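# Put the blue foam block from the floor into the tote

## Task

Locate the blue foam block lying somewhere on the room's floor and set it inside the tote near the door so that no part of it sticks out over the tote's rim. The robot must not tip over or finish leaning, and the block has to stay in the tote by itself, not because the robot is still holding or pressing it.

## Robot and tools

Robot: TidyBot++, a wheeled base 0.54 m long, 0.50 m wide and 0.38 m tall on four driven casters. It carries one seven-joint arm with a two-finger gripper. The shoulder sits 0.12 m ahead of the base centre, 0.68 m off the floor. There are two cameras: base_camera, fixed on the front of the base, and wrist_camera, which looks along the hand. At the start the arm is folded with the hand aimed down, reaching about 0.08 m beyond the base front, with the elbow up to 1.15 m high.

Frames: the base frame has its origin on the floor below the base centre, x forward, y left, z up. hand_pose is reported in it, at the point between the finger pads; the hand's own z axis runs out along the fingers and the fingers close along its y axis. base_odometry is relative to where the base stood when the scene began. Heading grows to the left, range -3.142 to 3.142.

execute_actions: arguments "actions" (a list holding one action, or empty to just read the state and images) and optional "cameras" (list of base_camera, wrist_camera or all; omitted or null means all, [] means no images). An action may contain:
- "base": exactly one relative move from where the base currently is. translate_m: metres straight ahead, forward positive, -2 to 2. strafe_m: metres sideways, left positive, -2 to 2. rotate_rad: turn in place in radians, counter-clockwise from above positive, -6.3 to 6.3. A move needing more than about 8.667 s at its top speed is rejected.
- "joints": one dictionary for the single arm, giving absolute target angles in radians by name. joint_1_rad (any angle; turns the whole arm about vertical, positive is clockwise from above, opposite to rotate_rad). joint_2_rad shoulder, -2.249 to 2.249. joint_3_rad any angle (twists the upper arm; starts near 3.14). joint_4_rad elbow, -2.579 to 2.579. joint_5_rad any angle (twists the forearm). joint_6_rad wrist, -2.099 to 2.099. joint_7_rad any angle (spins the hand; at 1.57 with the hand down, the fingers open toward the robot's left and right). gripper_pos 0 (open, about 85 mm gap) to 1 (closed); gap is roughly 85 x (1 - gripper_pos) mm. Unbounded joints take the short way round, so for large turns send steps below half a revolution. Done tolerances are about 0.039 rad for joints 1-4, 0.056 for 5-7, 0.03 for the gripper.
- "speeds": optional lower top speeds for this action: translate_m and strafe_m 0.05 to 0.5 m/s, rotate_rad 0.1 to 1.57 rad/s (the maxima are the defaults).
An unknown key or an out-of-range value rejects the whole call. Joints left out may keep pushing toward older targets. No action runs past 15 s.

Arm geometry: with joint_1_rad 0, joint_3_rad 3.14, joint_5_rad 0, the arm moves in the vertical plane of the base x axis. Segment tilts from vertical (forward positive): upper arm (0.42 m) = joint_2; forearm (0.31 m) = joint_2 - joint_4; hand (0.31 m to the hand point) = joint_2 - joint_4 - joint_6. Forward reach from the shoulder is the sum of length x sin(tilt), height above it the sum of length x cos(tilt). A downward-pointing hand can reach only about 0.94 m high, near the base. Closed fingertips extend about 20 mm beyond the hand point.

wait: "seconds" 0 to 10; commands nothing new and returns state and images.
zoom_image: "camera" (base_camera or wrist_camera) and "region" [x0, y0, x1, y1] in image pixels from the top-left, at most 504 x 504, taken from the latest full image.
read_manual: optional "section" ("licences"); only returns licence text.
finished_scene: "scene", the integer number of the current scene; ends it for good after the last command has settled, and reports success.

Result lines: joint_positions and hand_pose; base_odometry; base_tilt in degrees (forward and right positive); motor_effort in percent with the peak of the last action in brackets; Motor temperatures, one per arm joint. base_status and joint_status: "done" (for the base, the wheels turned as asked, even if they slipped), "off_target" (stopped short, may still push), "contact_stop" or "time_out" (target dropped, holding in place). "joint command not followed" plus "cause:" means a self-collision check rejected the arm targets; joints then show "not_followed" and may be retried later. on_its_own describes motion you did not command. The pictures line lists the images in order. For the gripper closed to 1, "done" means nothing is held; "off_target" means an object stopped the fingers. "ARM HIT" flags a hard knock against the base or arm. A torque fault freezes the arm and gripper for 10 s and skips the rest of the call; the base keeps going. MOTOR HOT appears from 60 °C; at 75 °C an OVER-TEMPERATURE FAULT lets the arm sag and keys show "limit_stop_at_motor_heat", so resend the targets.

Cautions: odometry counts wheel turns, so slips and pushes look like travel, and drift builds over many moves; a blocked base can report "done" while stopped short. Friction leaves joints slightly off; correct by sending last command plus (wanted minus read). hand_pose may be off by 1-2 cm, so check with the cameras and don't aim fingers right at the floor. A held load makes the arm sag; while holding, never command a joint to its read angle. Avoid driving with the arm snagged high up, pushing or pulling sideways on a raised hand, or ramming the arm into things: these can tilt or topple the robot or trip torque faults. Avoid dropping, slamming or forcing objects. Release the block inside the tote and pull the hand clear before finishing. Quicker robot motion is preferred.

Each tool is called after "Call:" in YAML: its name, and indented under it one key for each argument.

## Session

Call:
execute_actions:
  actions: []

Scene clock: 0.00 s.
Motor temperatures (°C, as the motors report them): [35 31 30 31 34 35 39]
base_odometry: x=+0.000 y=+0.000 heading=+0.000 (m, m, rad; odometry frame)
base_tilt: forward=-0.2 right=+0.2 (deg)
base_status: not commanded
joint_positions: joint_1_rad=+0.020 joint_2_rad=-0.303 joint_3_rad=+3.171 joint_4_rad=-2.538 joint_5_rad=+0.007 joint_6_rad=-0.897 joint_7_rad=+1.546 gripper_pos=+0.000
joint_status: not commanded
motor_effort: joint_1_rad=-2 joint_2_rad=-4 joint_3_rad=+0 joint_4_rad=+16 joint_5_rad=+0 joint_6_rad=+1 joint_7_rad=-1 (%)
hand_pose: x=+0.2443 y=-0.0055 z=+0.5786 quat_wxyz=(-0.002, +0.999, -0.034, +0.005) (m; base frame)
pictures: base_camera, wrist_camera
Images, in order (width x height): base_camera 644x364, wrist_camera 644x476.

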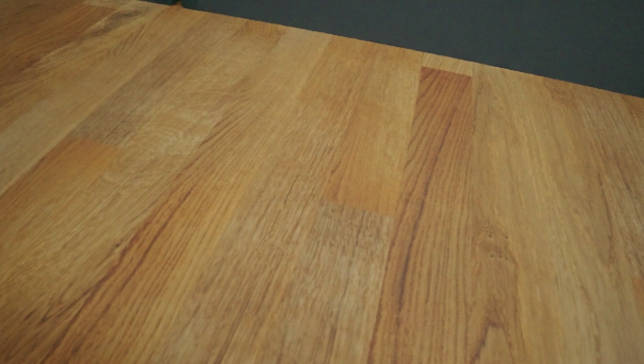

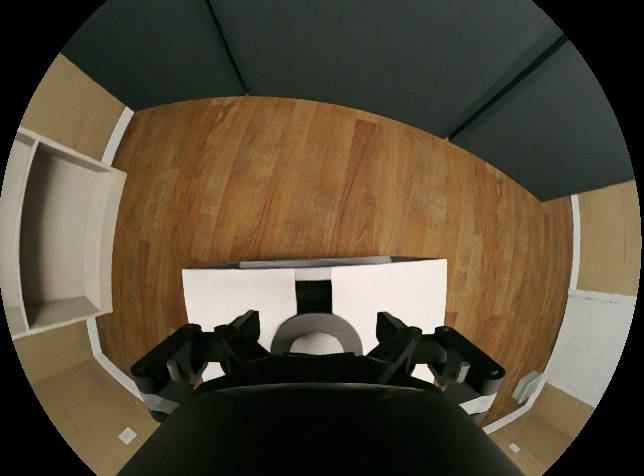

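Call:
execute_actions:
  actions:
    - {"base": {"rotate_rad": -0.27}, "joints": {"joint_6_rad": -0.3}}
  cameras: ["base_camera"]

Call:
execute_actions:
  actions:
    - {"base": {"translate_m": 0.25}}
  cameras: []

Call:
execute_actions:
  actions:
    - {"base": {"strafe_m": -1.4}}

Scene clock: 1.83 s.
Motor temperatures (°C, as the motors report them): [35 31 30 31 34 35 39]
base_odometry: x=+0.000 y=+0.000 heading=-0.270 (m, m, rad; odometry frame)
base_tilt: forward=-0.2 right=+0.2 (deg)
base_status: done
joint_positions: joint_1_rad=+0.020 joint_2_rad=-0.303 joint_3_rad=+3.171 joint_4_rad=-2.537 joint_5_rad=+0.007 joint_6_rad=-0.314 joint_7_rad=+1.546 gripper_pos=+0.000
joint_status: all done
motor_effort: joint_1_rad=-2(1) joint_2_rad=-5(6) joint_3_rad=+0(1) joint_4_rad=+17(16) joint_5_rad=+1(1) joint_6_rad=+5(5) joint_7_rad=+0(0) (%)
hand_pose: x=+0.4154 y=-0.0131 z=+0.6320 quat_wxyz=(+0.001, +0.956, -0.033, +0.293) (m; base frame)
pictures: base_camera
Images, in order (width x height): base_camera 644x364.

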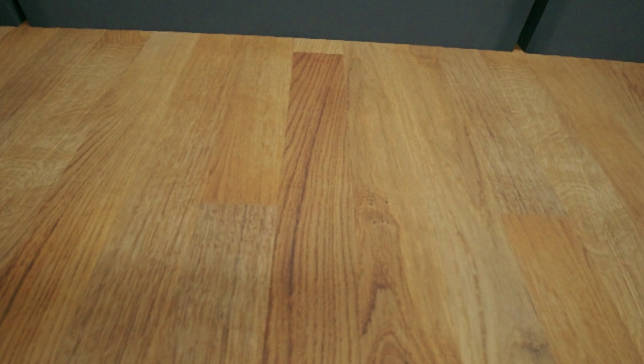

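Scene clock: 3.60 s.
Motor temperatures (°C, as the motors report them): [35 31 30 31 34 35 39]
base_odometry: x=+0.241 y=-0.067 heading=-0.270 (m, m, rad; odometry frame)
base_tilt: forward=-0.2 right=+0.1 (deg)
base_status: done
joint_positions: joint_1_rad=+0.020 joint_2_rad=-0.301 joint_3_rad=+3.171 joint_4_rad=-2.537 joint_5_rad=+0.007 joint_6_rad=-0.314 joint_7_rad=+1.546 gripper_pos=+0.000
joint_status: not commanded
motor_effort: joint_1_rad=-1(2) joint_2_rad=-6(7) joint_3_rad=+0(0) joint_4_rad=+17(18) joint_5_rad=+0(0) joint_6_rad=+5(6) joint_7_rad=+0(0) (%)
hand_pose: x=+0.4153 y=-0.0131 z=+0.6315 quat_wxyz=(+0.001, +0.956, -0.033, +0.292) (m; base frame)
pictures: none
No camera images: the call's "cameras" was empty. Leave "cameras" out to get every camera's image.

Scene clock: 7.77 s.
Motor temperatures (°C, as the motors report them): [35 31 30 31 34 35 39]
base_odometry: x=-0.132 y=-1.417 heading=-0.270 (m, m, rad; odometry frame)
base_tilt: forward=-0.2 right=+0.1 (deg)
base_status: done
joint_positions: joint_1_rad=+0.020 joint_2_rad=-0.301 joint_3_rad=+3.171 joint_4_rad=-2.537 joint_5_rad=+0.007 joint_6_rad=-0.314 joint_7_rad=+1.546 gripper_pos=+0.000
joint_status: not commanded
motor_effort: joint_1_rad=-2(2) joint_2_rad=-5(6) joint_3_rad=+0(1) joint_4_rad=+17(17) joint_5_rad=+0(0) joint_6_rad=+5(5) joint_7_rad=+0(1) (%)
hand_pose: x=+0.4153 y=-0.0131 z=+0.6315 quat_wxyz=(+0.001, +0.956, -0.033, +0.292) (m; base frame)
pictures: base_camera, wrist_camera
Images, in order (width x height): base_camera 644x364, wrist_camera 644x476.

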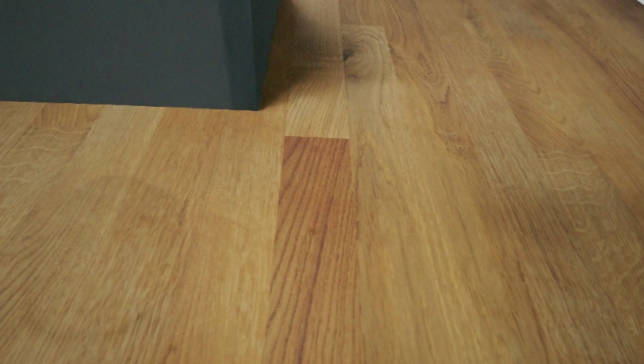

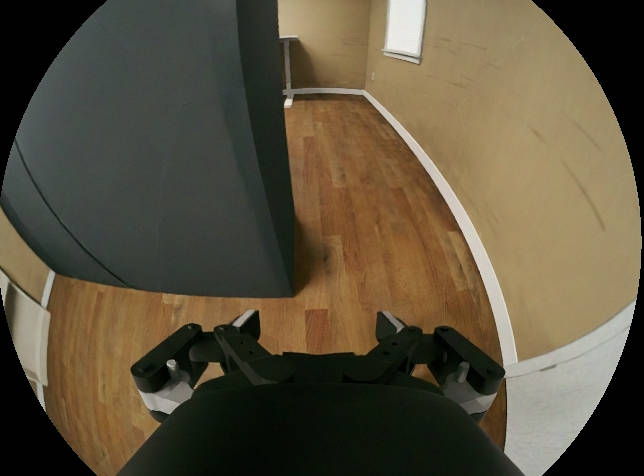

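Call:
execute_actions:
  actions:
    - {"base": {"strafe_m": -0.3}}
  cameras: ["base_camera"]

Call:
execute_actions:
  actions:
    - {"base": {"translate_m": 1.85}}

Scene clock: 9.87 s.
Motor temperatures (°C, as the motors report them): [35 31 30 31 34 35 39]
base_odometry: x=-0.212 y=-1.706 heading=-0.270 (m, m, rad; odometry frame)
base_tilt: forward=-0.2 right=+0.2 (deg)
base_status: done
joint_positions: joint_1_rad=+0.020 joint_2_rad=-0.301 joint_3_rad=+3.171 joint_4_rad=-2.537 joint_5_rad=+0.007 joint_6_rad=-0.314 joint_7_rad=+1.546 gripper_pos=+0.000
joint_status: not commanded
motor_effort: joint_1_rad=-1(1) joint_2_rad=-6(6) joint_3_rad=+0(2) joint_4_rad=+16(17) joint_5_rad=+0(1) joint_6_rad=+5(5) joint_7_rad=-1(0) (%)
hand_pose: x=+0.4153 y=-0.0131 z=+0.6315 quat_wxyz=(+0.001, +0.956, -0.033, +0.292) (m; base frame)
pictures: base_camera
Images, in order (width x height): base_camera 644x364.

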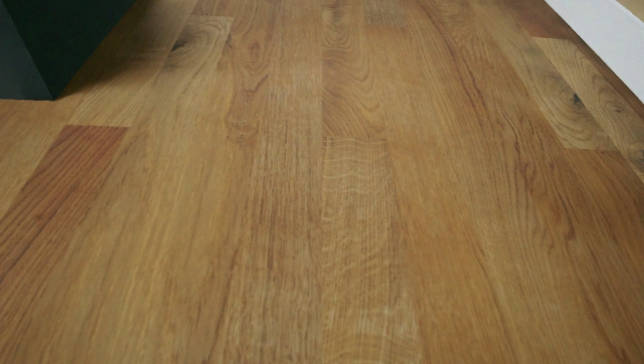

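Scene clock: 14.93 s.
Motor temperatures (°C, as the motors report them): [35 31 30 31 34 35 39]
base_odometry: x=+1.571 y=-2.200 heading=-0.270 (m, m, rad; odometry frame)
base_tilt: forward=-0.2 right=+0.1 (deg)
base_status: done
joint_positions: joint_1_rad=+0.020 joint_2_rad=-0.302 joint_3_rad=+3.171 joint_4_rad=-2.537 joint_5_rad=+0.007 joint_6_rad=-0.314 joint_7_rad=+1.546 gripper_pos=+0.000
joint_status: not commanded
motor_effort: joint_1_rad=-2(1) joint_2_rad=-5(7) joint_3_rad=+0(1) joint_4_rad=+17(18) joint_5_rad=+0(0) joint_6_rad=+5(6) joint_7_rad=+0(0) (%)
hand_pose: x=+0.4153 y=-0.0131 z=+0.6316 quat_wxyz=(+0.001, +0.956, -0.033, +0.292) (m; base frame)
pictures: base_camera, wrist_camera
Images, in order (width x height): base_camera 644x364, wrist_camera 644x476.

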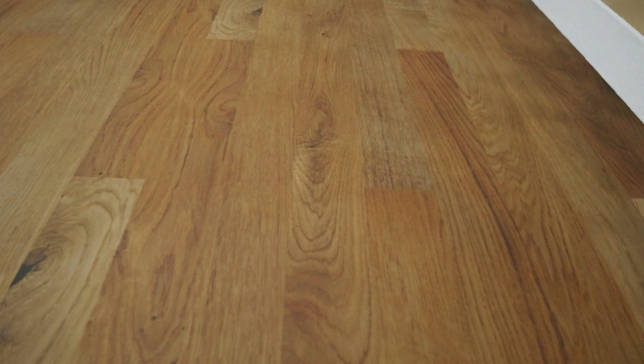

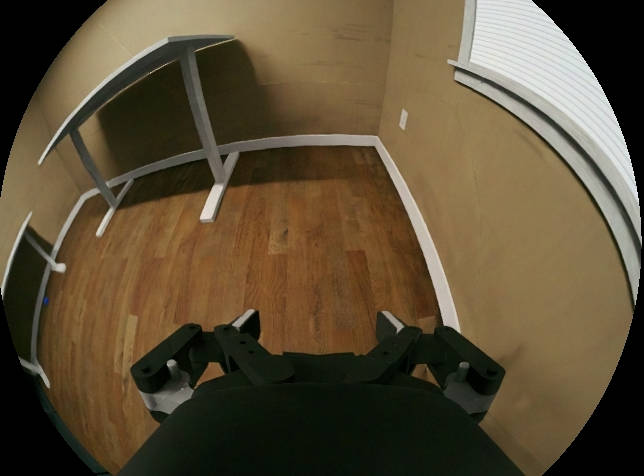

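Call:
execute_actions:
  actions:
    - {"base": {"strafe_m": 0.4}}
  cameras: []

Call:
execute_actions:
  actions:
    - {"base": {"rotate_rad": 1.55}}

Scene clock: 17.40 s.
Motor temperatures (°C, as the motors report them): [35 31 30 31 34 35 39]
base_odometry: x=+1.678 y=-1.815 heading=-0.271 (m, m, rad; odometry frame)
base_tilt: forward=-0.2 right=+0.1 (deg)
base_status: done
joint_positions: joint_1_rad=+0.020 joint_2_rad=-0.302 joint_3_rad=+3.171 joint_4_rad=-2.537 joint_5_rad=+0.007 joint_6_rad=-0.314 joint_7_rad=+1.546 gripper_pos=+0.000
joint_status: not commanded
motor_effort: joint_1_rad=-2(0) joint_2_rad=-5(6) joint_3_rad=+0(2) joint_4_rad=+17(17) joint_5_rad=+0(0) joint_6_rad=+5(5) joint_7_rad=-1(0) (%)
hand_pose: x=+0.4153 y=-0.0131 z=+0.6316 quat_wxyz=(+0.001, +0.956, -0.033, +0.292) (m; base frame)
pictures: none
No camera images: the call's "cameras" was empty. Leave "cameras" out to get every camera's image.

Scene clock: 19.67 s.
Motor temperatures (°C, as the motors report them): [35 31 30 31 34 35 39]
base_odometry: x=+1.678 y=-1.815 heading=+1.279 (m, m, rad; odometry frame)
base_tilt: forward=-0.2 right=+0.2 (deg)
base_status: done
joint_positions: joint_1_rad=+0.020 joint_2_rad=-0.302 joint_3_rad=+3.171 joint_4_rad=-2.537 joint_5_rad=+0.007 joint_6_rad=-0.314 joint_7_rad=+1.546 gripper_pos=+0.000
joint_status: not commanded
motor_effort: joint_1_rad=-2(3) joint_2_rad=-6(6) joint_3_rad=+0(1) joint_4_rad=+17(17) joint_5_rad=+0(0) joint_6_rad=+5(5) joint_7_rad=+0(1) (%)
hand_pose: x=+0.4153 y=-0.0131 z=+0.6316 quat_wxyz=(+0.001, +0.956, -0.033, +0.292) (m; base frame)
pictures: base_camera, wrist_camera
Images, in order (width x height): base_camera 644x364, wrist_camera 644x476.

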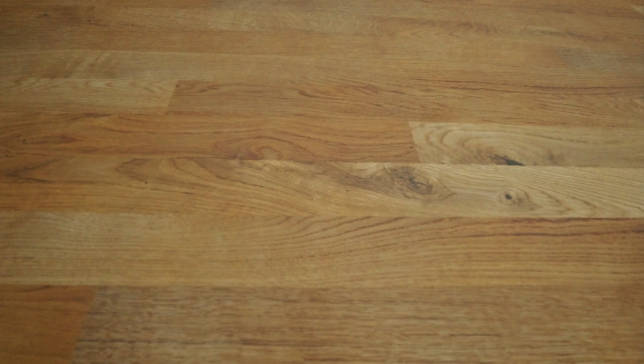

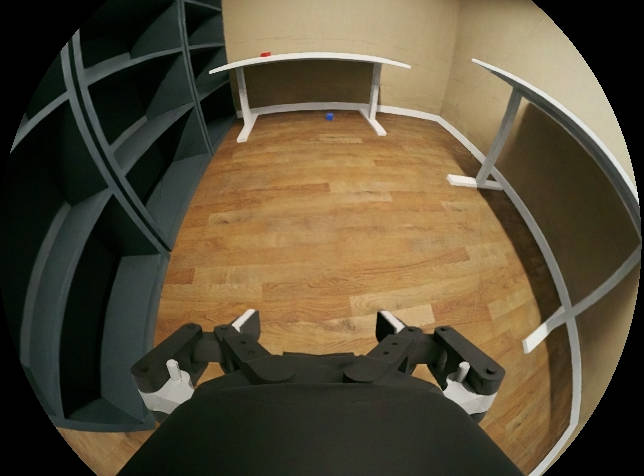

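Call:
execute_actions:
  actions:
    - {"base": {"translate_m": 1.05}, "joints": {"joint_1_rad": 0.0, "joint_2_rad": 1.85, "joint_3_rad": 3.13, "joint_4_rad": -0.15, "joint_6_rad": -0.7, "joint_7_rad": 1.57}}

Scene clock: 23.87 s.
Motor temperatures (°C, as the motors report them): [35 31 30 31 34 35 39]
base_odometry: x=+1.979 y=-0.809 heading=+1.279 (m, m, rad; odometry frame)
base_tilt: forward=-0.2 right=+0.1 (deg)
base_status: done
joint_positions: joint_1_rad=+0.018 joint_2_rad=+1.839 joint_3_rad=+3.143 joint_4_rad=-0.168 joint_5_rad=+0.007 joint_6_rad=-0.661 joint_7_rad=+1.546 gripper_pos=+0.000
joint_status: all done
motor_effort: joint_1_rad=-1(2) joint_2_rad=-51(54) joint_3_rad=-1(1) joint_4_rad=+18(19) joint_5_rad=+0(0) joint_6_rad=+4(6) joint_7_rad=-1(0) (%)
hand_pose: x=+0.9514 y=-0.0158 z=+0.1605 quat_wxyz=(+0.003, +0.972, -0.018, +0.234) (m; base frame)
pictures: base_camera, wrist_camera
Images, in order (width x height): base_camera 644x364, wrist_camera 644x476.

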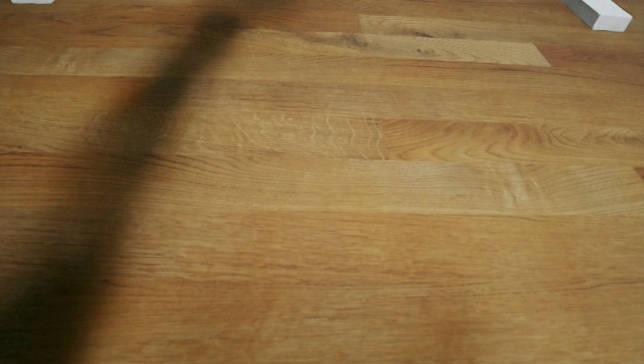

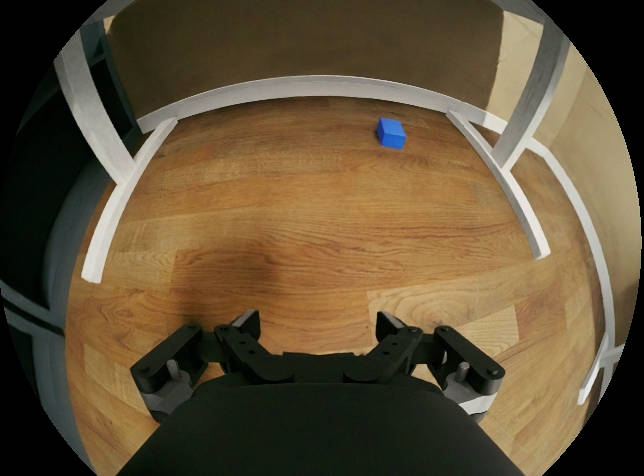

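Call:
zoom_image:
  camera: "wrist_camera"
  region: [330, 80, 470, 190]

Region (330, 80, 470, 190) of wrist_camera's 644x476 image, scaled by 3.600; it fills the top 396 rows of this view, and the rest is white.

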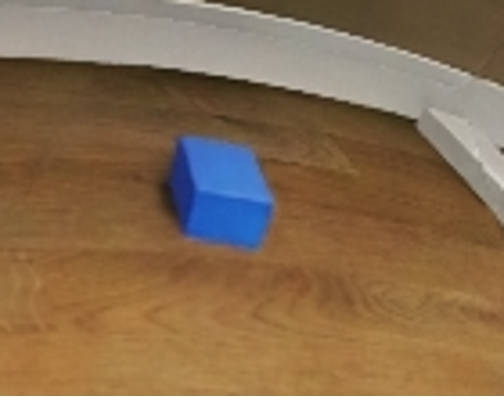

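Call:
execute_actions:
  actions:
    - {"base": {"strafe_m": -0.19}, "joints": {"joint_2_rad": 1.95, "joint_4_rad": -0.04, "joint_6_rad": -0.74}}
  cameras: ["wrist_camera"]

Call:
execute_actions:
  actions:
    - {"base": {"translate_m": 0.4}}

Scene clock: 26.60 s.
Motor temperatures (°C, as the motors report them): [35 31 30 31 34 35 39]
base_odometry: x=+2.161 y=-0.863 heading=+1.279 (m, m, rad; odometry frame)
base_tilt: forward=-0.2 right=+0.2 (deg)
base_status: done
joint_positions: joint_1_rad=+0.010 joint_2_rad=+1.950 joint_3_rad=+3.141 joint_4_rad=-0.056 joint_5_rad=+0.007 joint_6_rad=-0.704 joint_7_rad=+1.546 gripper_pos=+0.000
joint_status: all done
motor_effort: joint_1_rad=-2(7) joint_2_rad=-50(52) joint_3_rad=+0(1) joint_4_rad=+17(19) joint_5_rad=+0(1) joint_6_rad=+3(5) joint_7_rad=+1(0) (%)
hand_pose: x=+0.9250 y=-0.0080 z=+0.1106 quat_wxyz=(+0.001, +0.977, -0.015, +0.214) (m; base frame)
pictures: wrist_camera
Images, in order (width x height): wrist_camera 644x476.

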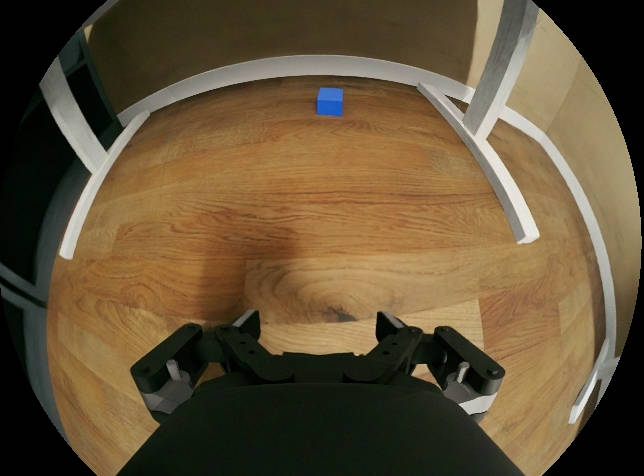

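Scene clock: 28.77 s.
Motor temperatures (°C, as the motors report them): [35 31 30 31 34 35 39]
base_odometry: x=+2.277 y=-0.480 heading=+1.279 (m, m, rad; odometry frame)
base_tilt: forward=-0.2 right=+0.2 (deg)
base_status: done
joint_positions: joint_1_rad=+0.010 joint_2_rad=+1.949 joint_3_rad=+3.141 joint_4_rad=-0.053 joint_5_rad=+0.007 joint_6_rad=-0.705 joint_7_rad=+1.546 gripper_pos=+0.000
joint_status: not commanded
motor_effort: joint_1_rad=-2(0) joint_2_rad=-50(53) joint_3_rad=-1(0) joint_4_rad=+18(19) joint_5_rad=+1(1) joint_6_rad=+4(4) joint_7_rad=+0(0) (%)
hand_pose: x=+0.9262 y=-0.0080 z=+0.1123 quat_wxyz=(+0.001, +0.976, -0.015, +0.215) (m; base frame)
pictures: base_camera, wrist_camera
Images, in order (width x height): base_camera 644x364, wrist_camera 644x476.

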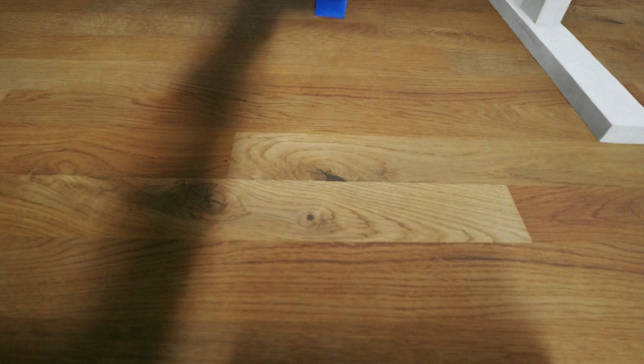

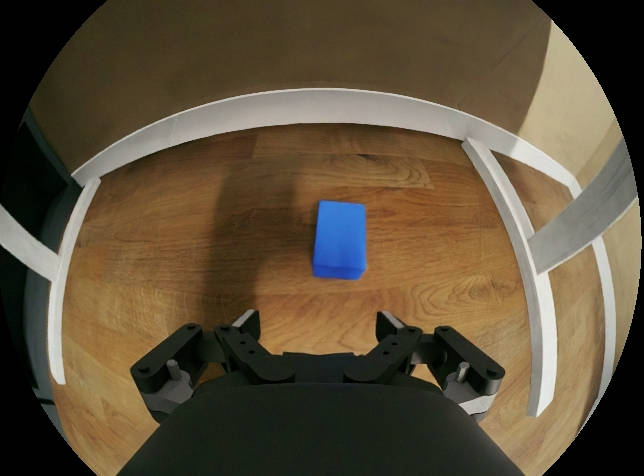

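Call:
execute_actions:
  actions:
    - {"base": {"translate_m": 0.15}, "joints": {"joint_1_rad": 0.045}}

Scene clock: 30.77 s.
Motor temperatures (°C, as the motors report them): [35 31 30 31 34 35 39]
base_odometry: x=+2.320 y=-0.336 heading=+1.278 (m, m, rad; odometry frame)
base_tilt: forward=-0.2 right=+0.1 (deg)
base_status: done
joint_positions: joint_1_rad=+0.038 joint_2_rad=+1.948 joint_3_rad=+3.141 joint_4_rad=-0.052 joint_5_rad=+0.007 joint_6_rad=-0.706 joint_7_rad=+1.546 gripper_pos=+0.000
joint_status: all done
motor_effort: joint_1_rad=-1(4) joint_2_rad=-50(52) joint_3_rad=-1(1) joint_4_rad=+18(19) joint_5_rad=+0(1) joint_6_rad=+4(5) joint_7_rad=+0(1) (%)
hand_pose: x=+0.9267 y=-0.0306 z=+0.1136 quat_wxyz=(+0.004, +0.976, -0.029, +0.216) (m; base frame)
pictures: base_camera, wrist_camera
Images, in order (width x height): base_camera 644x364, wrist_camera 644x476.

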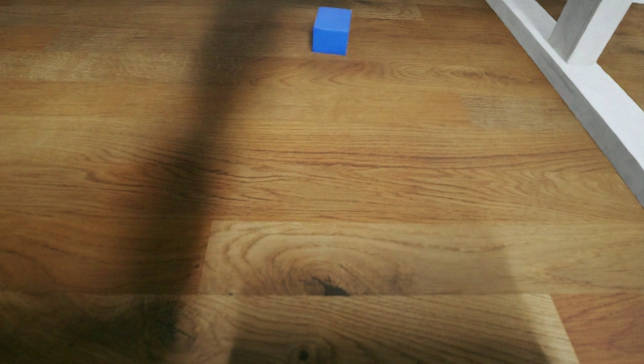

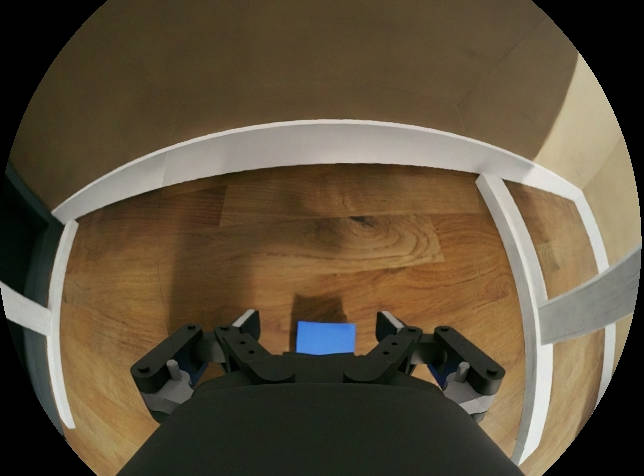

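Call:
execute_actions:
  actions:
    - {"joints": {"joint_1_rad": 0.06, "joint_2_rad": 2.045}}

Scene clock: 32.50 s.
Motor temperatures (°C, as the motors report them): [35 31 30 31 34 35 39]
base_odometry: x=+2.320 y=-0.336 heading=+1.278 (m, m, rad; odometry frame)
base_tilt: forward=-0.2 right=+0.2 (deg)
base_status: not commanded
joint_positions: joint_1_rad=+0.044 joint_2_rad=+2.048 joint_3_rad=+3.141 joint_4_rad=-0.048 joint_5_rad=+0.007 joint_6_rad=-0.706 joint_7_rad=+1.546 gripper_pos=+0.000
joint_status: all done
motor_effort: joint_1_rad=-2(2) joint_2_rad=-47(52) joint_3_rad=+0(1) joint_4_rad=+16(19) joint_5_rad=+1(1) joint_6_rad=+3(4) joint_7_rad=-1(1) (%)
hand_pose: x=+0.8680 y=-0.0326 z=+0.0376 quat_wxyz=(+0.004, +0.985, -0.031, +0.169) (m; base frame)
pictures: base_camera, wrist_camera
Images, in order (width x height): base_camera 644x364, wrist_camera 644x476.

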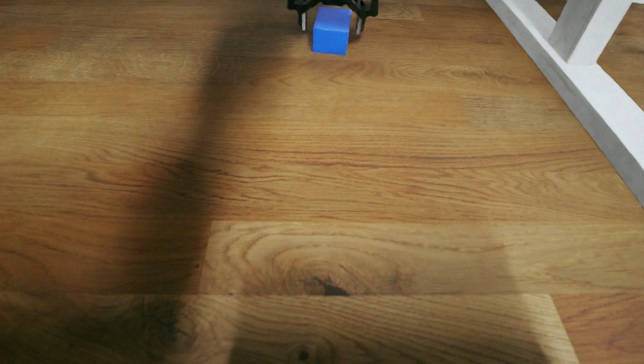

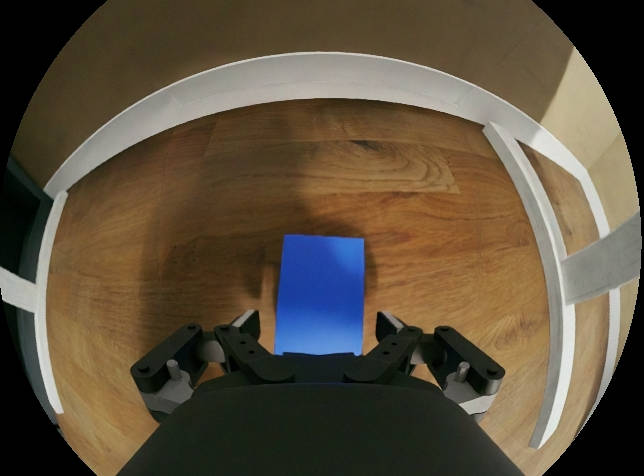

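Call:
zoom_image:
  camera: "base_camera"
  region: [270, 0, 400, 70]

Region (270, 0, 400, 70) of base_camera's 644x364 image, scaled by 3.877; it fills the top 271 rows of this view, and the rest is white.

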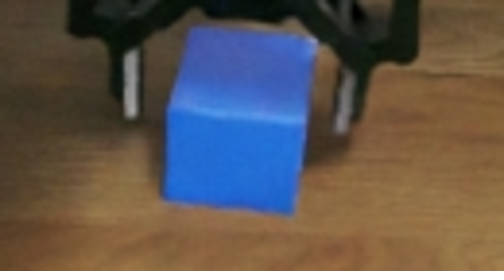

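Call:
execute_actions:
  actions:
    - {"joints": {"gripper_pos": 0.7}}
  cameras: ["base_camera"]

Call:
execute_actions:
  actions:
    - {"joints": {"joint_2_rad": 1.95}}

Scene clock: 33.73 s.
Motor temperatures (°C, as the motors report them): [35 31 30 31 34 35 39]
base_odometry: x=+2.320 y=-0.336 heading=+1.278 (m, m, rad; odometry frame)
base_tilt: forward=-0.2 right=+0.1 (deg)
base_status: not commanded
joint_positions: joint_1_rad=+0.044 joint_2_rad=+2.044 joint_3_rad=+3.141 joint_4_rad=-0.048 joint_5_rad=+0.007 joint_6_rad=-0.706 joint_7_rad=+1.546 gripper_pos=+0.411
joint_status: gripper_pos off_target (ended at +0.411, target +0.700)
motor_effort: joint_1_rad=-1(1) joint_2_rad=-49(49) joint_3_rad=+0(1) joint_4_rad=+17(17) joint_5_rad=+0(1) joint_6_rad=+3(4) joint_7_rad=+0(1) (%)
hand_pose: x=+0.8702 y=-0.0327 z=+0.0403 quat_wxyz=(+0.004, +0.985, -0.031, +0.171) (m; base frame)
pictures: base_camera
Images, in order (width x height): base_camera 644x364.

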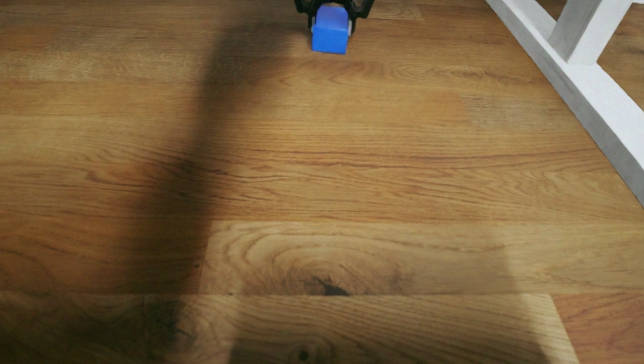

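Scene clock: 35.10 s.
Motor temperatures (°C, as the motors report them): [35 32 30 31 34 35 39]
base_odometry: x=+2.320 y=-0.336 heading=+1.278 (m, m, rad; odometry frame)
base_tilt: forward=-0.2 right=+0.2 (deg)
base_status: not commanded
joint_positions: joint_1_rad=+0.044 joint_2_rad=+1.950 joint_3_rad=+3.141 joint_4_rad=-0.044 joint_5_rad=+0.007 joint_6_rad=-0.706 joint_7_rad=+1.546 gripper_pos=+0.411
joint_status: all done
motor_effort: joint_1_rad=-2(2) joint_2_rad=-51(53) joint_3_rad=-1(1) joint_4_rad=+18(20) joint_5_rad=+0(0) joint_6_rad=+4(4) joint_7_rad=+0(1) (%)
hand_pose: x=+0.9284 y=-0.0352 z=+0.1151 quat_wxyz=(+0.005, +0.975, -0.031, +0.218) (m; base frame)
pictures: base_camera, wrist_camera
Images, in order (width x height): base_camera 644x364, wrist_camera 644x476.

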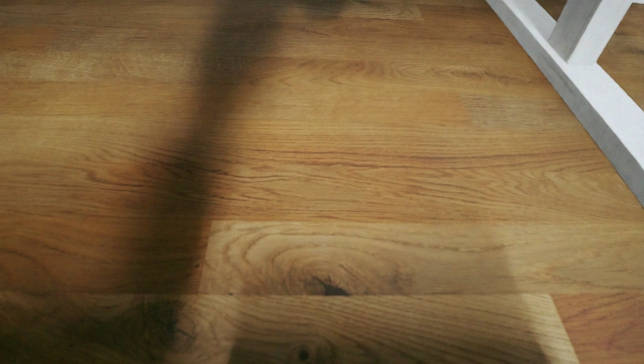

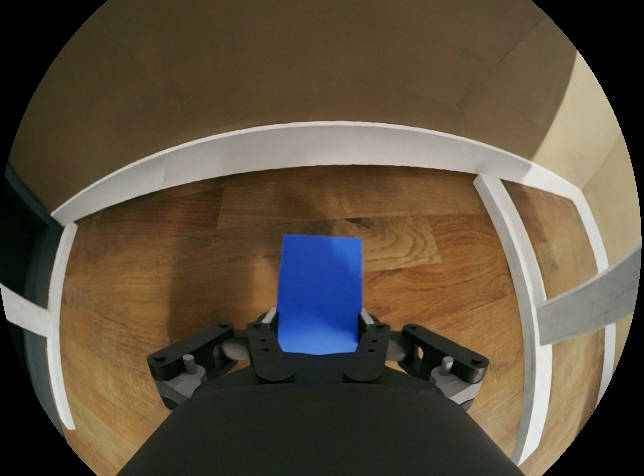

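Call:
execute_actions:
  actions:
    - {"base": {"translate_m": -1.7}}
  cameras: ["wrist_camera"]

Call:
execute_actions:
  actions:
    - {"base": {"rotate_rad": 1.593}, "joints": {"joint_1_rad": 0.0, "joint_2_rad": 0.3, "joint_4_rad": -1.9, "joint_6_rad": -0.5}}

Scene clock: 40.73 s.
Motor temperatures (°C, as the motors report them): [35 32 30 31 34 35 39]
base_odometry: x=+1.830 y=-1.964 heading=+1.278 (m, m, rad; odometry frame)
base_tilt: forward=-0.2 right=+0.2 (deg)
base_status: done
joint_positions: joint_1_rad=+0.048 joint_2_rad=+1.951 joint_3_rad=+3.141 joint_4_rad=-0.044 joint_5_rad=+0.007 joint_6_rad=-0.707 joint_7_rad=+1.546 gripper_pos=+0.411
joint_status: not commanded
motor_effort: joint_1_rad=-1(2) joint_2_rad=-51(53) joint_3_rad=-1(1) joint_4_rad=+18(19) joint_5_rad=+1(1) joint_6_rad=+4(5) joint_7_rad=+0(0) (%)
hand_pose: x=+0.9276 y=-0.0389 z=+0.1145 quat_wxyz=(+0.005, +0.975, -0.033, +0.218) (m; base frame)
pictures: wrist_camera
Images, in order (width x height): wrist_camera 644x476.

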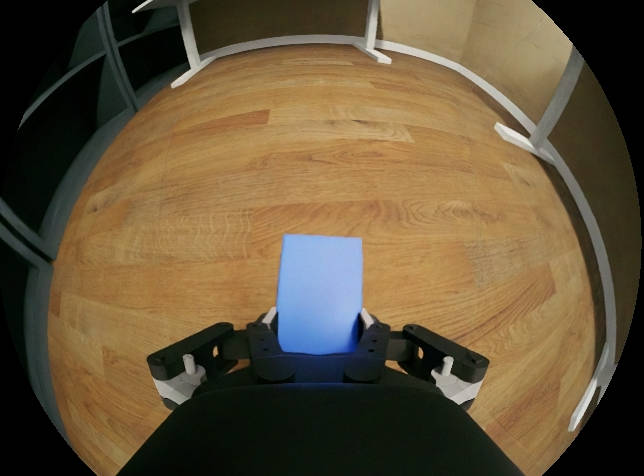

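Scene clock: 43.73 s.
Motor temperatures (°C, as the motors report them): [35 32 30 31 34 35 39]
base_odometry: x=+1.830 y=-1.964 heading=+2.870 (m, m, rad; odometry frame)
base_tilt: forward=-0.2 right=+0.1 (deg)
base_status: done
joint_positions: joint_1_rad=-0.002 joint_2_rad=+0.311 joint_3_rad=+3.129 joint_4_rad=-1.886 joint_5_rad=+0.023 joint_6_rad=-0.540 joint_7_rad=+1.545 gripper_pos=+0.412
joint_status: all done
motor_effort: joint_1_rad=-1(25) joint_2_rad=-27(54) joint_3_rad=+0(47) joint_4_rad=+17(19) joint_5_rad=+0(33) joint_6_rad=+4(4) joint_7_rad=+0(10) (%)
hand_pose: x=+0.6248 y=+0.0050 z=+0.6121 quat_wxyz=(+0.002, +0.980, +0.003, +0.201) (m; base frame)
pictures: base_camera, wrist_camera
Images, in order (width x height): base_camera 644x364, wrist_camera 644x476.

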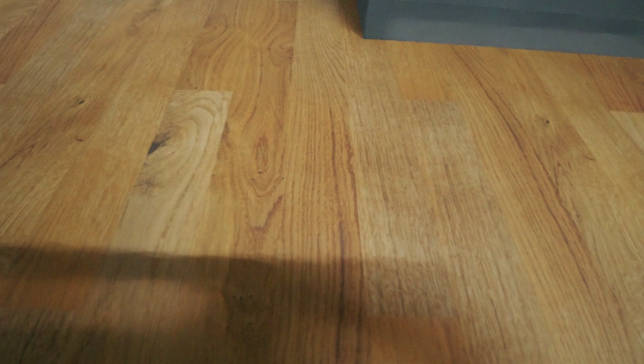

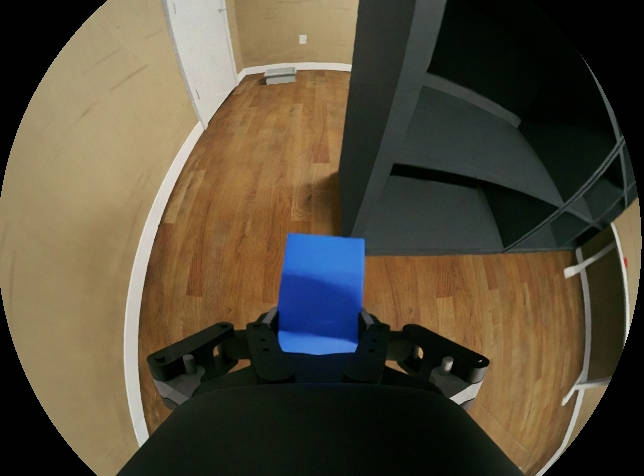

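Call:
execute_actions:
  actions:
    - {"base": {"strafe_m": 0.31}}

Scene clock: 45.93 s.
Motor temperatures (°C, as the motors report them): [35 32 30 31 34 35 39]
base_odometry: x=+1.747 y=-2.263 heading=+2.871 (m, m, rad; odometry frame)
base_tilt: forward=-0.2 right=+0.1 (deg)
base_status: done
joint_positions: joint_1_rad=-0.004 joint_2_rad=+0.311 joint_3_rad=+3.127 joint_4_rad=-1.886 joint_5_rad=+0.023 joint_6_rad=-0.540 joint_7_rad=+1.545 gripper_pos=+0.412
joint_status: not commanded
motor_effort: joint_1_rad=-1(1) joint_2_rad=-27(27) joint_3_rad=+0(2) joint_4_rad=+17(16) joint_5_rad=+1(1) joint_6_rad=+4(4) joint_7_rad=+0(0) (%)
hand_pose: x=+0.6249 y=+0.0071 z=+0.6122 quat_wxyz=(+0.001, +0.980, +0.004, +0.201) (m; base frame)
pictures: base_camera, wrist_camera
Images, in order (width x height): base_camera 644x364, wrist_camera 644x476.

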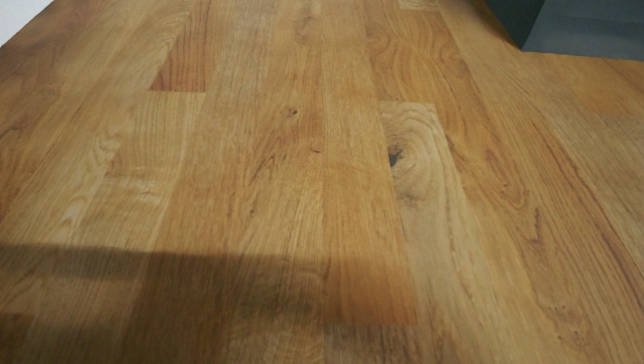

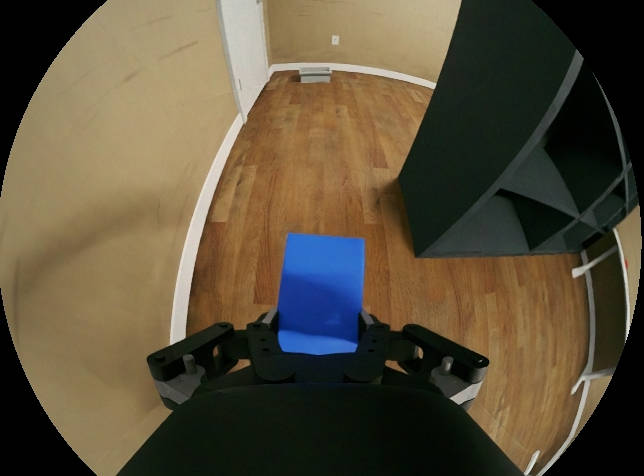

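Call:
execute_actions:
  actions:
    - {"base": {"translate_m": 1.8}, "joints": {"joint_2_rad": 1.0, "joint_4_rad": -1.3, "joint_3_rad": 3.15, "joint_5_rad": -0.02}}

Scene clock: 51.27 s.
Motor temperatures (°C, as the motors report them): [35 32 30 31 34 35 39]
base_odometry: x=+0.012 y=-1.784 heading=+2.872 (m, m, rad; odometry frame)
base_tilt: forward=-0.2 right=+0.2 (deg)
base_status: done
joint_positions: joint_1_rad=-0.004 joint_2_rad=+1.002 joint_3_rad=+3.137 joint_4_rad=-1.315 joint_5_rad=+0.006 joint_6_rad=-0.535 joint_7_rad=+1.545 gripper_pos=+0.412
joint_status: all done
motor_effort: joint_1_rad=-2(3) joint_2_rad=-44(46) joint_3_rad=-1(1) joint_4_rad=+14(18) joint_5_rad=+0(1) joint_6_rad=+3(4) joint_7_rad=+0(1) (%)
hand_pose: x=+0.7936 y=+0.0060 z=+0.3972 quat_wxyz=(-0.002, +0.989, -0.007, +0.145) (m; base frame)
pictures: base_camera, wrist_camera
Images, in order (width x height): base_camera 644x364, wrist_camera 644x476.

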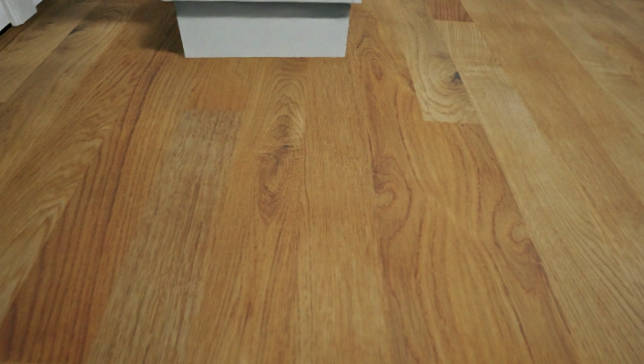

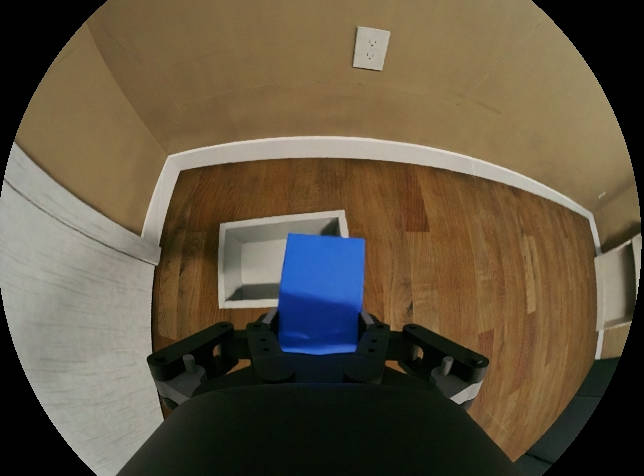

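Call:
execute_actions:
  actions:
    - {"base": {"translate_m": 0.1}, "joints": {"joint_1_rad": -0.135, "joint_2_rad": 1.39, "joint_4_rad": -1.04, "joint_6_rad": -0.45}}

Scene clock: 54.30 s.
Motor temperatures (°C, as the motors report them): [35 32 30 31 34 35 39]
base_odometry: x=-0.084 y=-1.757 heading=+2.872 (m, m, rad; odometry frame)
base_tilt: forward=-0.2 right=+0.1 (deg)
base_status: done
joint_positions: joint_1_rad=-0.128 joint_2_rad=+1.396 joint_3_rad=+3.142 joint_4_rad=-1.058 joint_5_rad=+0.005 joint_6_rad=-0.489 joint_7_rad=+1.545 gripper_pos=+0.412
joint_status: all done
motor_effort: joint_1_rad=-1(1) joint_2_rad=-47(51) joint_3_rad=-1(1) joint_4_rad=+12(16) joint_5_rad=+0(1) joint_6_rad=+2(4) joint_7_rad=-1(0) (%)
hand_pose: x=+0.7885 y=+0.0864 z=+0.2066 quat_wxyz=(-0.006, +0.994, +0.053, +0.099) (m; base frame)
pictures: base_camera, wrist_camera
Images, in order (width x height): base_camera 644x364, wrist_camera 644x476.

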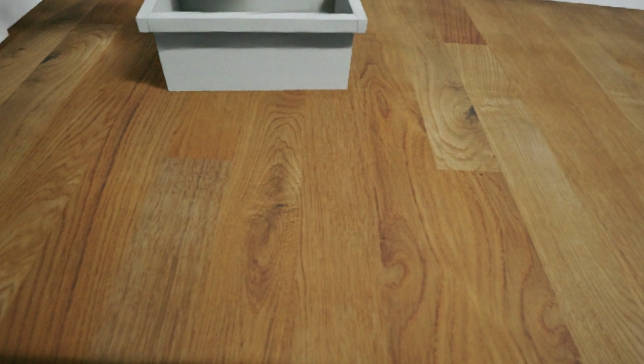

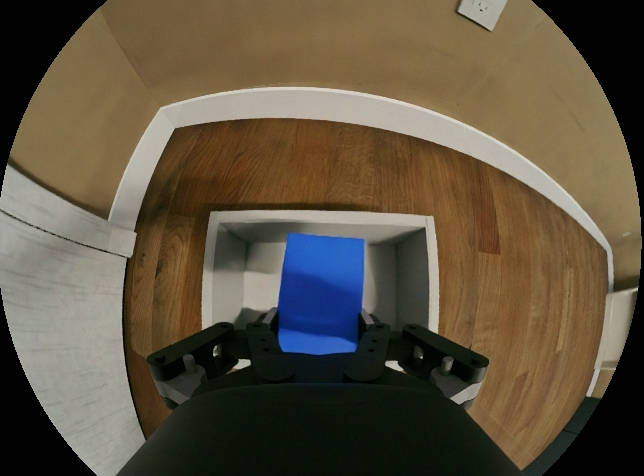

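Call:
execute_actions:
  actions:
    - {"joints": {"joint_2_rad": 1.768, "joint_4_rad": -0.652}}

Scene clock: 56.33 s.
Motor temperatures (°C, as the motors report them): [35 32 30 31 34 35 39]
base_odometry: x=-0.084 y=-1.757 heading=+2.872 (m, m, rad; odometry frame)
base_tilt: forward=-0.2 right=+0.2 (deg)
base_status: not commanded
joint_positions: joint_1_rad=-0.128 joint_2_rad=+1.763 joint_3_rad=+3.142 joint_4_rad=-0.669 joint_5_rad=+0.005 joint_6_rad=-0.487 joint_7_rad=+1.545 gripper_pos=+0.412
joint_status: all done
motor_effort: joint_1_rad=-1(4) joint_2_rad=-47(51) joint_3_rad=-1(2) joint_4_rad=+12(13) joint_5_rad=+0(0) joint_6_rad=+2(3) joint_7_rad=+0(0) (%)
hand_pose: x=+0.8004 y=+0.0878 z=+0.0597 quat_wxyz=(-0.007, +0.992, +0.053, +0.111) (m; base frame)
pictures: base_camera, wrist_camera
Images, in order (width x height): base_camera 644x364, wrist_camera 644x476.

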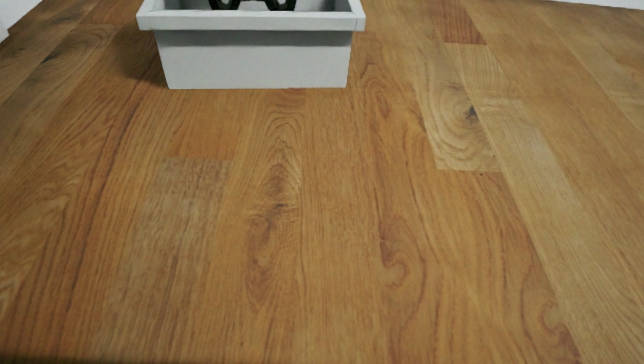

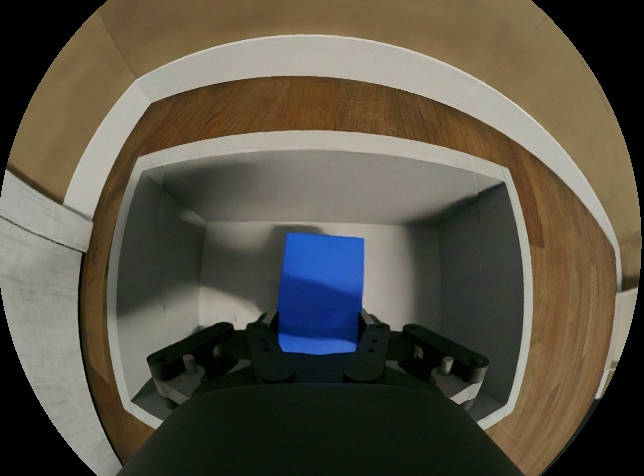

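Call:
execute_actions:
  actions:
    - {"joints": {"gripper_pos": 0.1}}
  cameras: ["wrist_camera"]

Call:
execute_actions:
  actions:
    - {"joints": {"joint_2_rad": 1.35, "joint_4_rad": -1.08}}

Scene clock: 57.40 s.
Motor temperatures (°C, as the motors report them): [35 32 30 31 34 35 39]
base_odometry: x=-0.084 y=-1.757 heading=+2.872 (m, m, rad; odometry frame)
base_tilt: forward=-0.2 right=+0.1 (deg)
base_status: not commanded
joint_positions: joint_1_rad=-0.128 joint_2_rad=+1.763 joint_3_rad=+3.142 joint_4_rad=-0.669 joint_5_rad=+0.005 joint_6_rad=-0.487 joint_7_rad=+1.545 gripper_pos=+0.100
joint_status: all done
motor_effort: joint_1_rad=-2(2) joint_2_rad=-47(48) joint_3_rad=-1(1) joint_4_rad=+12(13) joint_5_rad=+0(0) joint_6_rad=+2(2) joint_7_rad=-1(1) (%)
hand_pose: x=+0.8004 y=+0.0878 z=+0.0597 quat_wxyz=(-0.007, +0.992, +0.053, +0.111) (m; base frame)
pictures: wrist_camera
Images, in order (width x height): wrist_camera 644x476.

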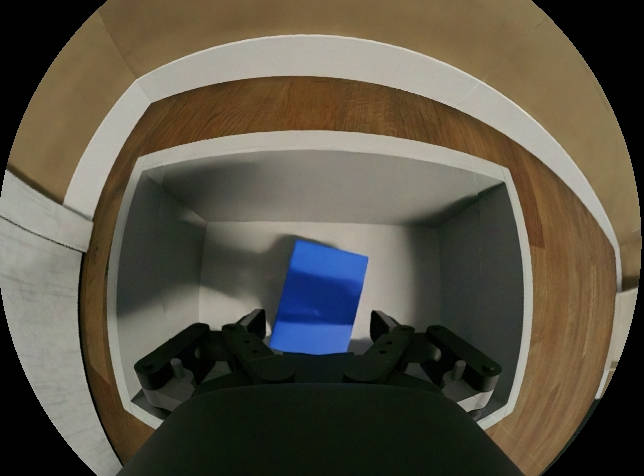

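Scene clock: 59.23 s.
Motor temperatures (°C, as the motors report them): [35 32 30 31 34 35 39]
base_odometry: x=-0.084 y=-1.757 heading=+2.872 (m, m, rad; odometry frame)
base_tilt: forward=-0.2 right=+0.1 (deg)
base_status: not commanded
joint_positions: joint_1_rad=-0.128 joint_2_rad=+1.350 joint_3_rad=+3.142 joint_4_rad=-1.062 joint_5_rad=+0.005 joint_6_rad=-0.487 joint_7_rad=+1.545 gripper_pos=+0.100
joint_status: all done
motor_effort: joint_1_rad=-2(1) joint_2_rad=-47(50) joint_3_rad=-1(1) joint_4_rad=+13(14) joint_5_rad=+0(0) joint_6_rad=+2(3) joint_7_rad=-1(0) (%)
hand_pose: x=+0.8085 y=+0.0888 z=+0.2376 quat_wxyz=(-0.008, +0.991, +0.053, +0.121) (m; base frame)
pictures: base_camera, wrist_camera
Images, in order (width x height): base_camera 644x364, wrist_camera 644x476.

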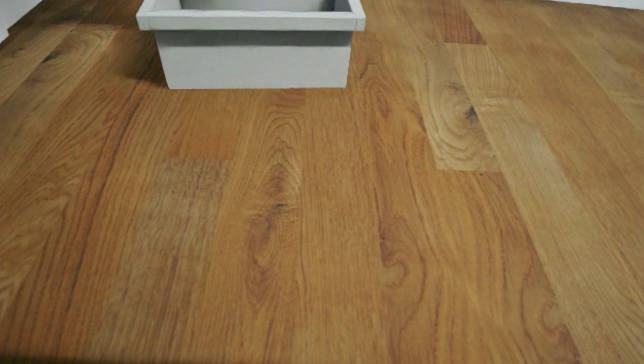

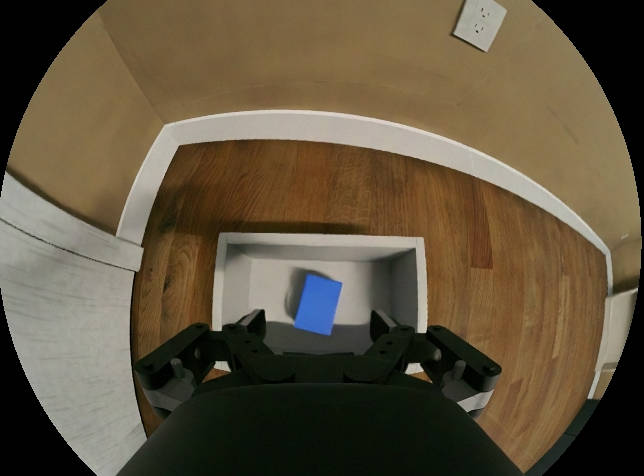

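Call:
finished_scene:
  scene: 2

The scene is finished: the task was done.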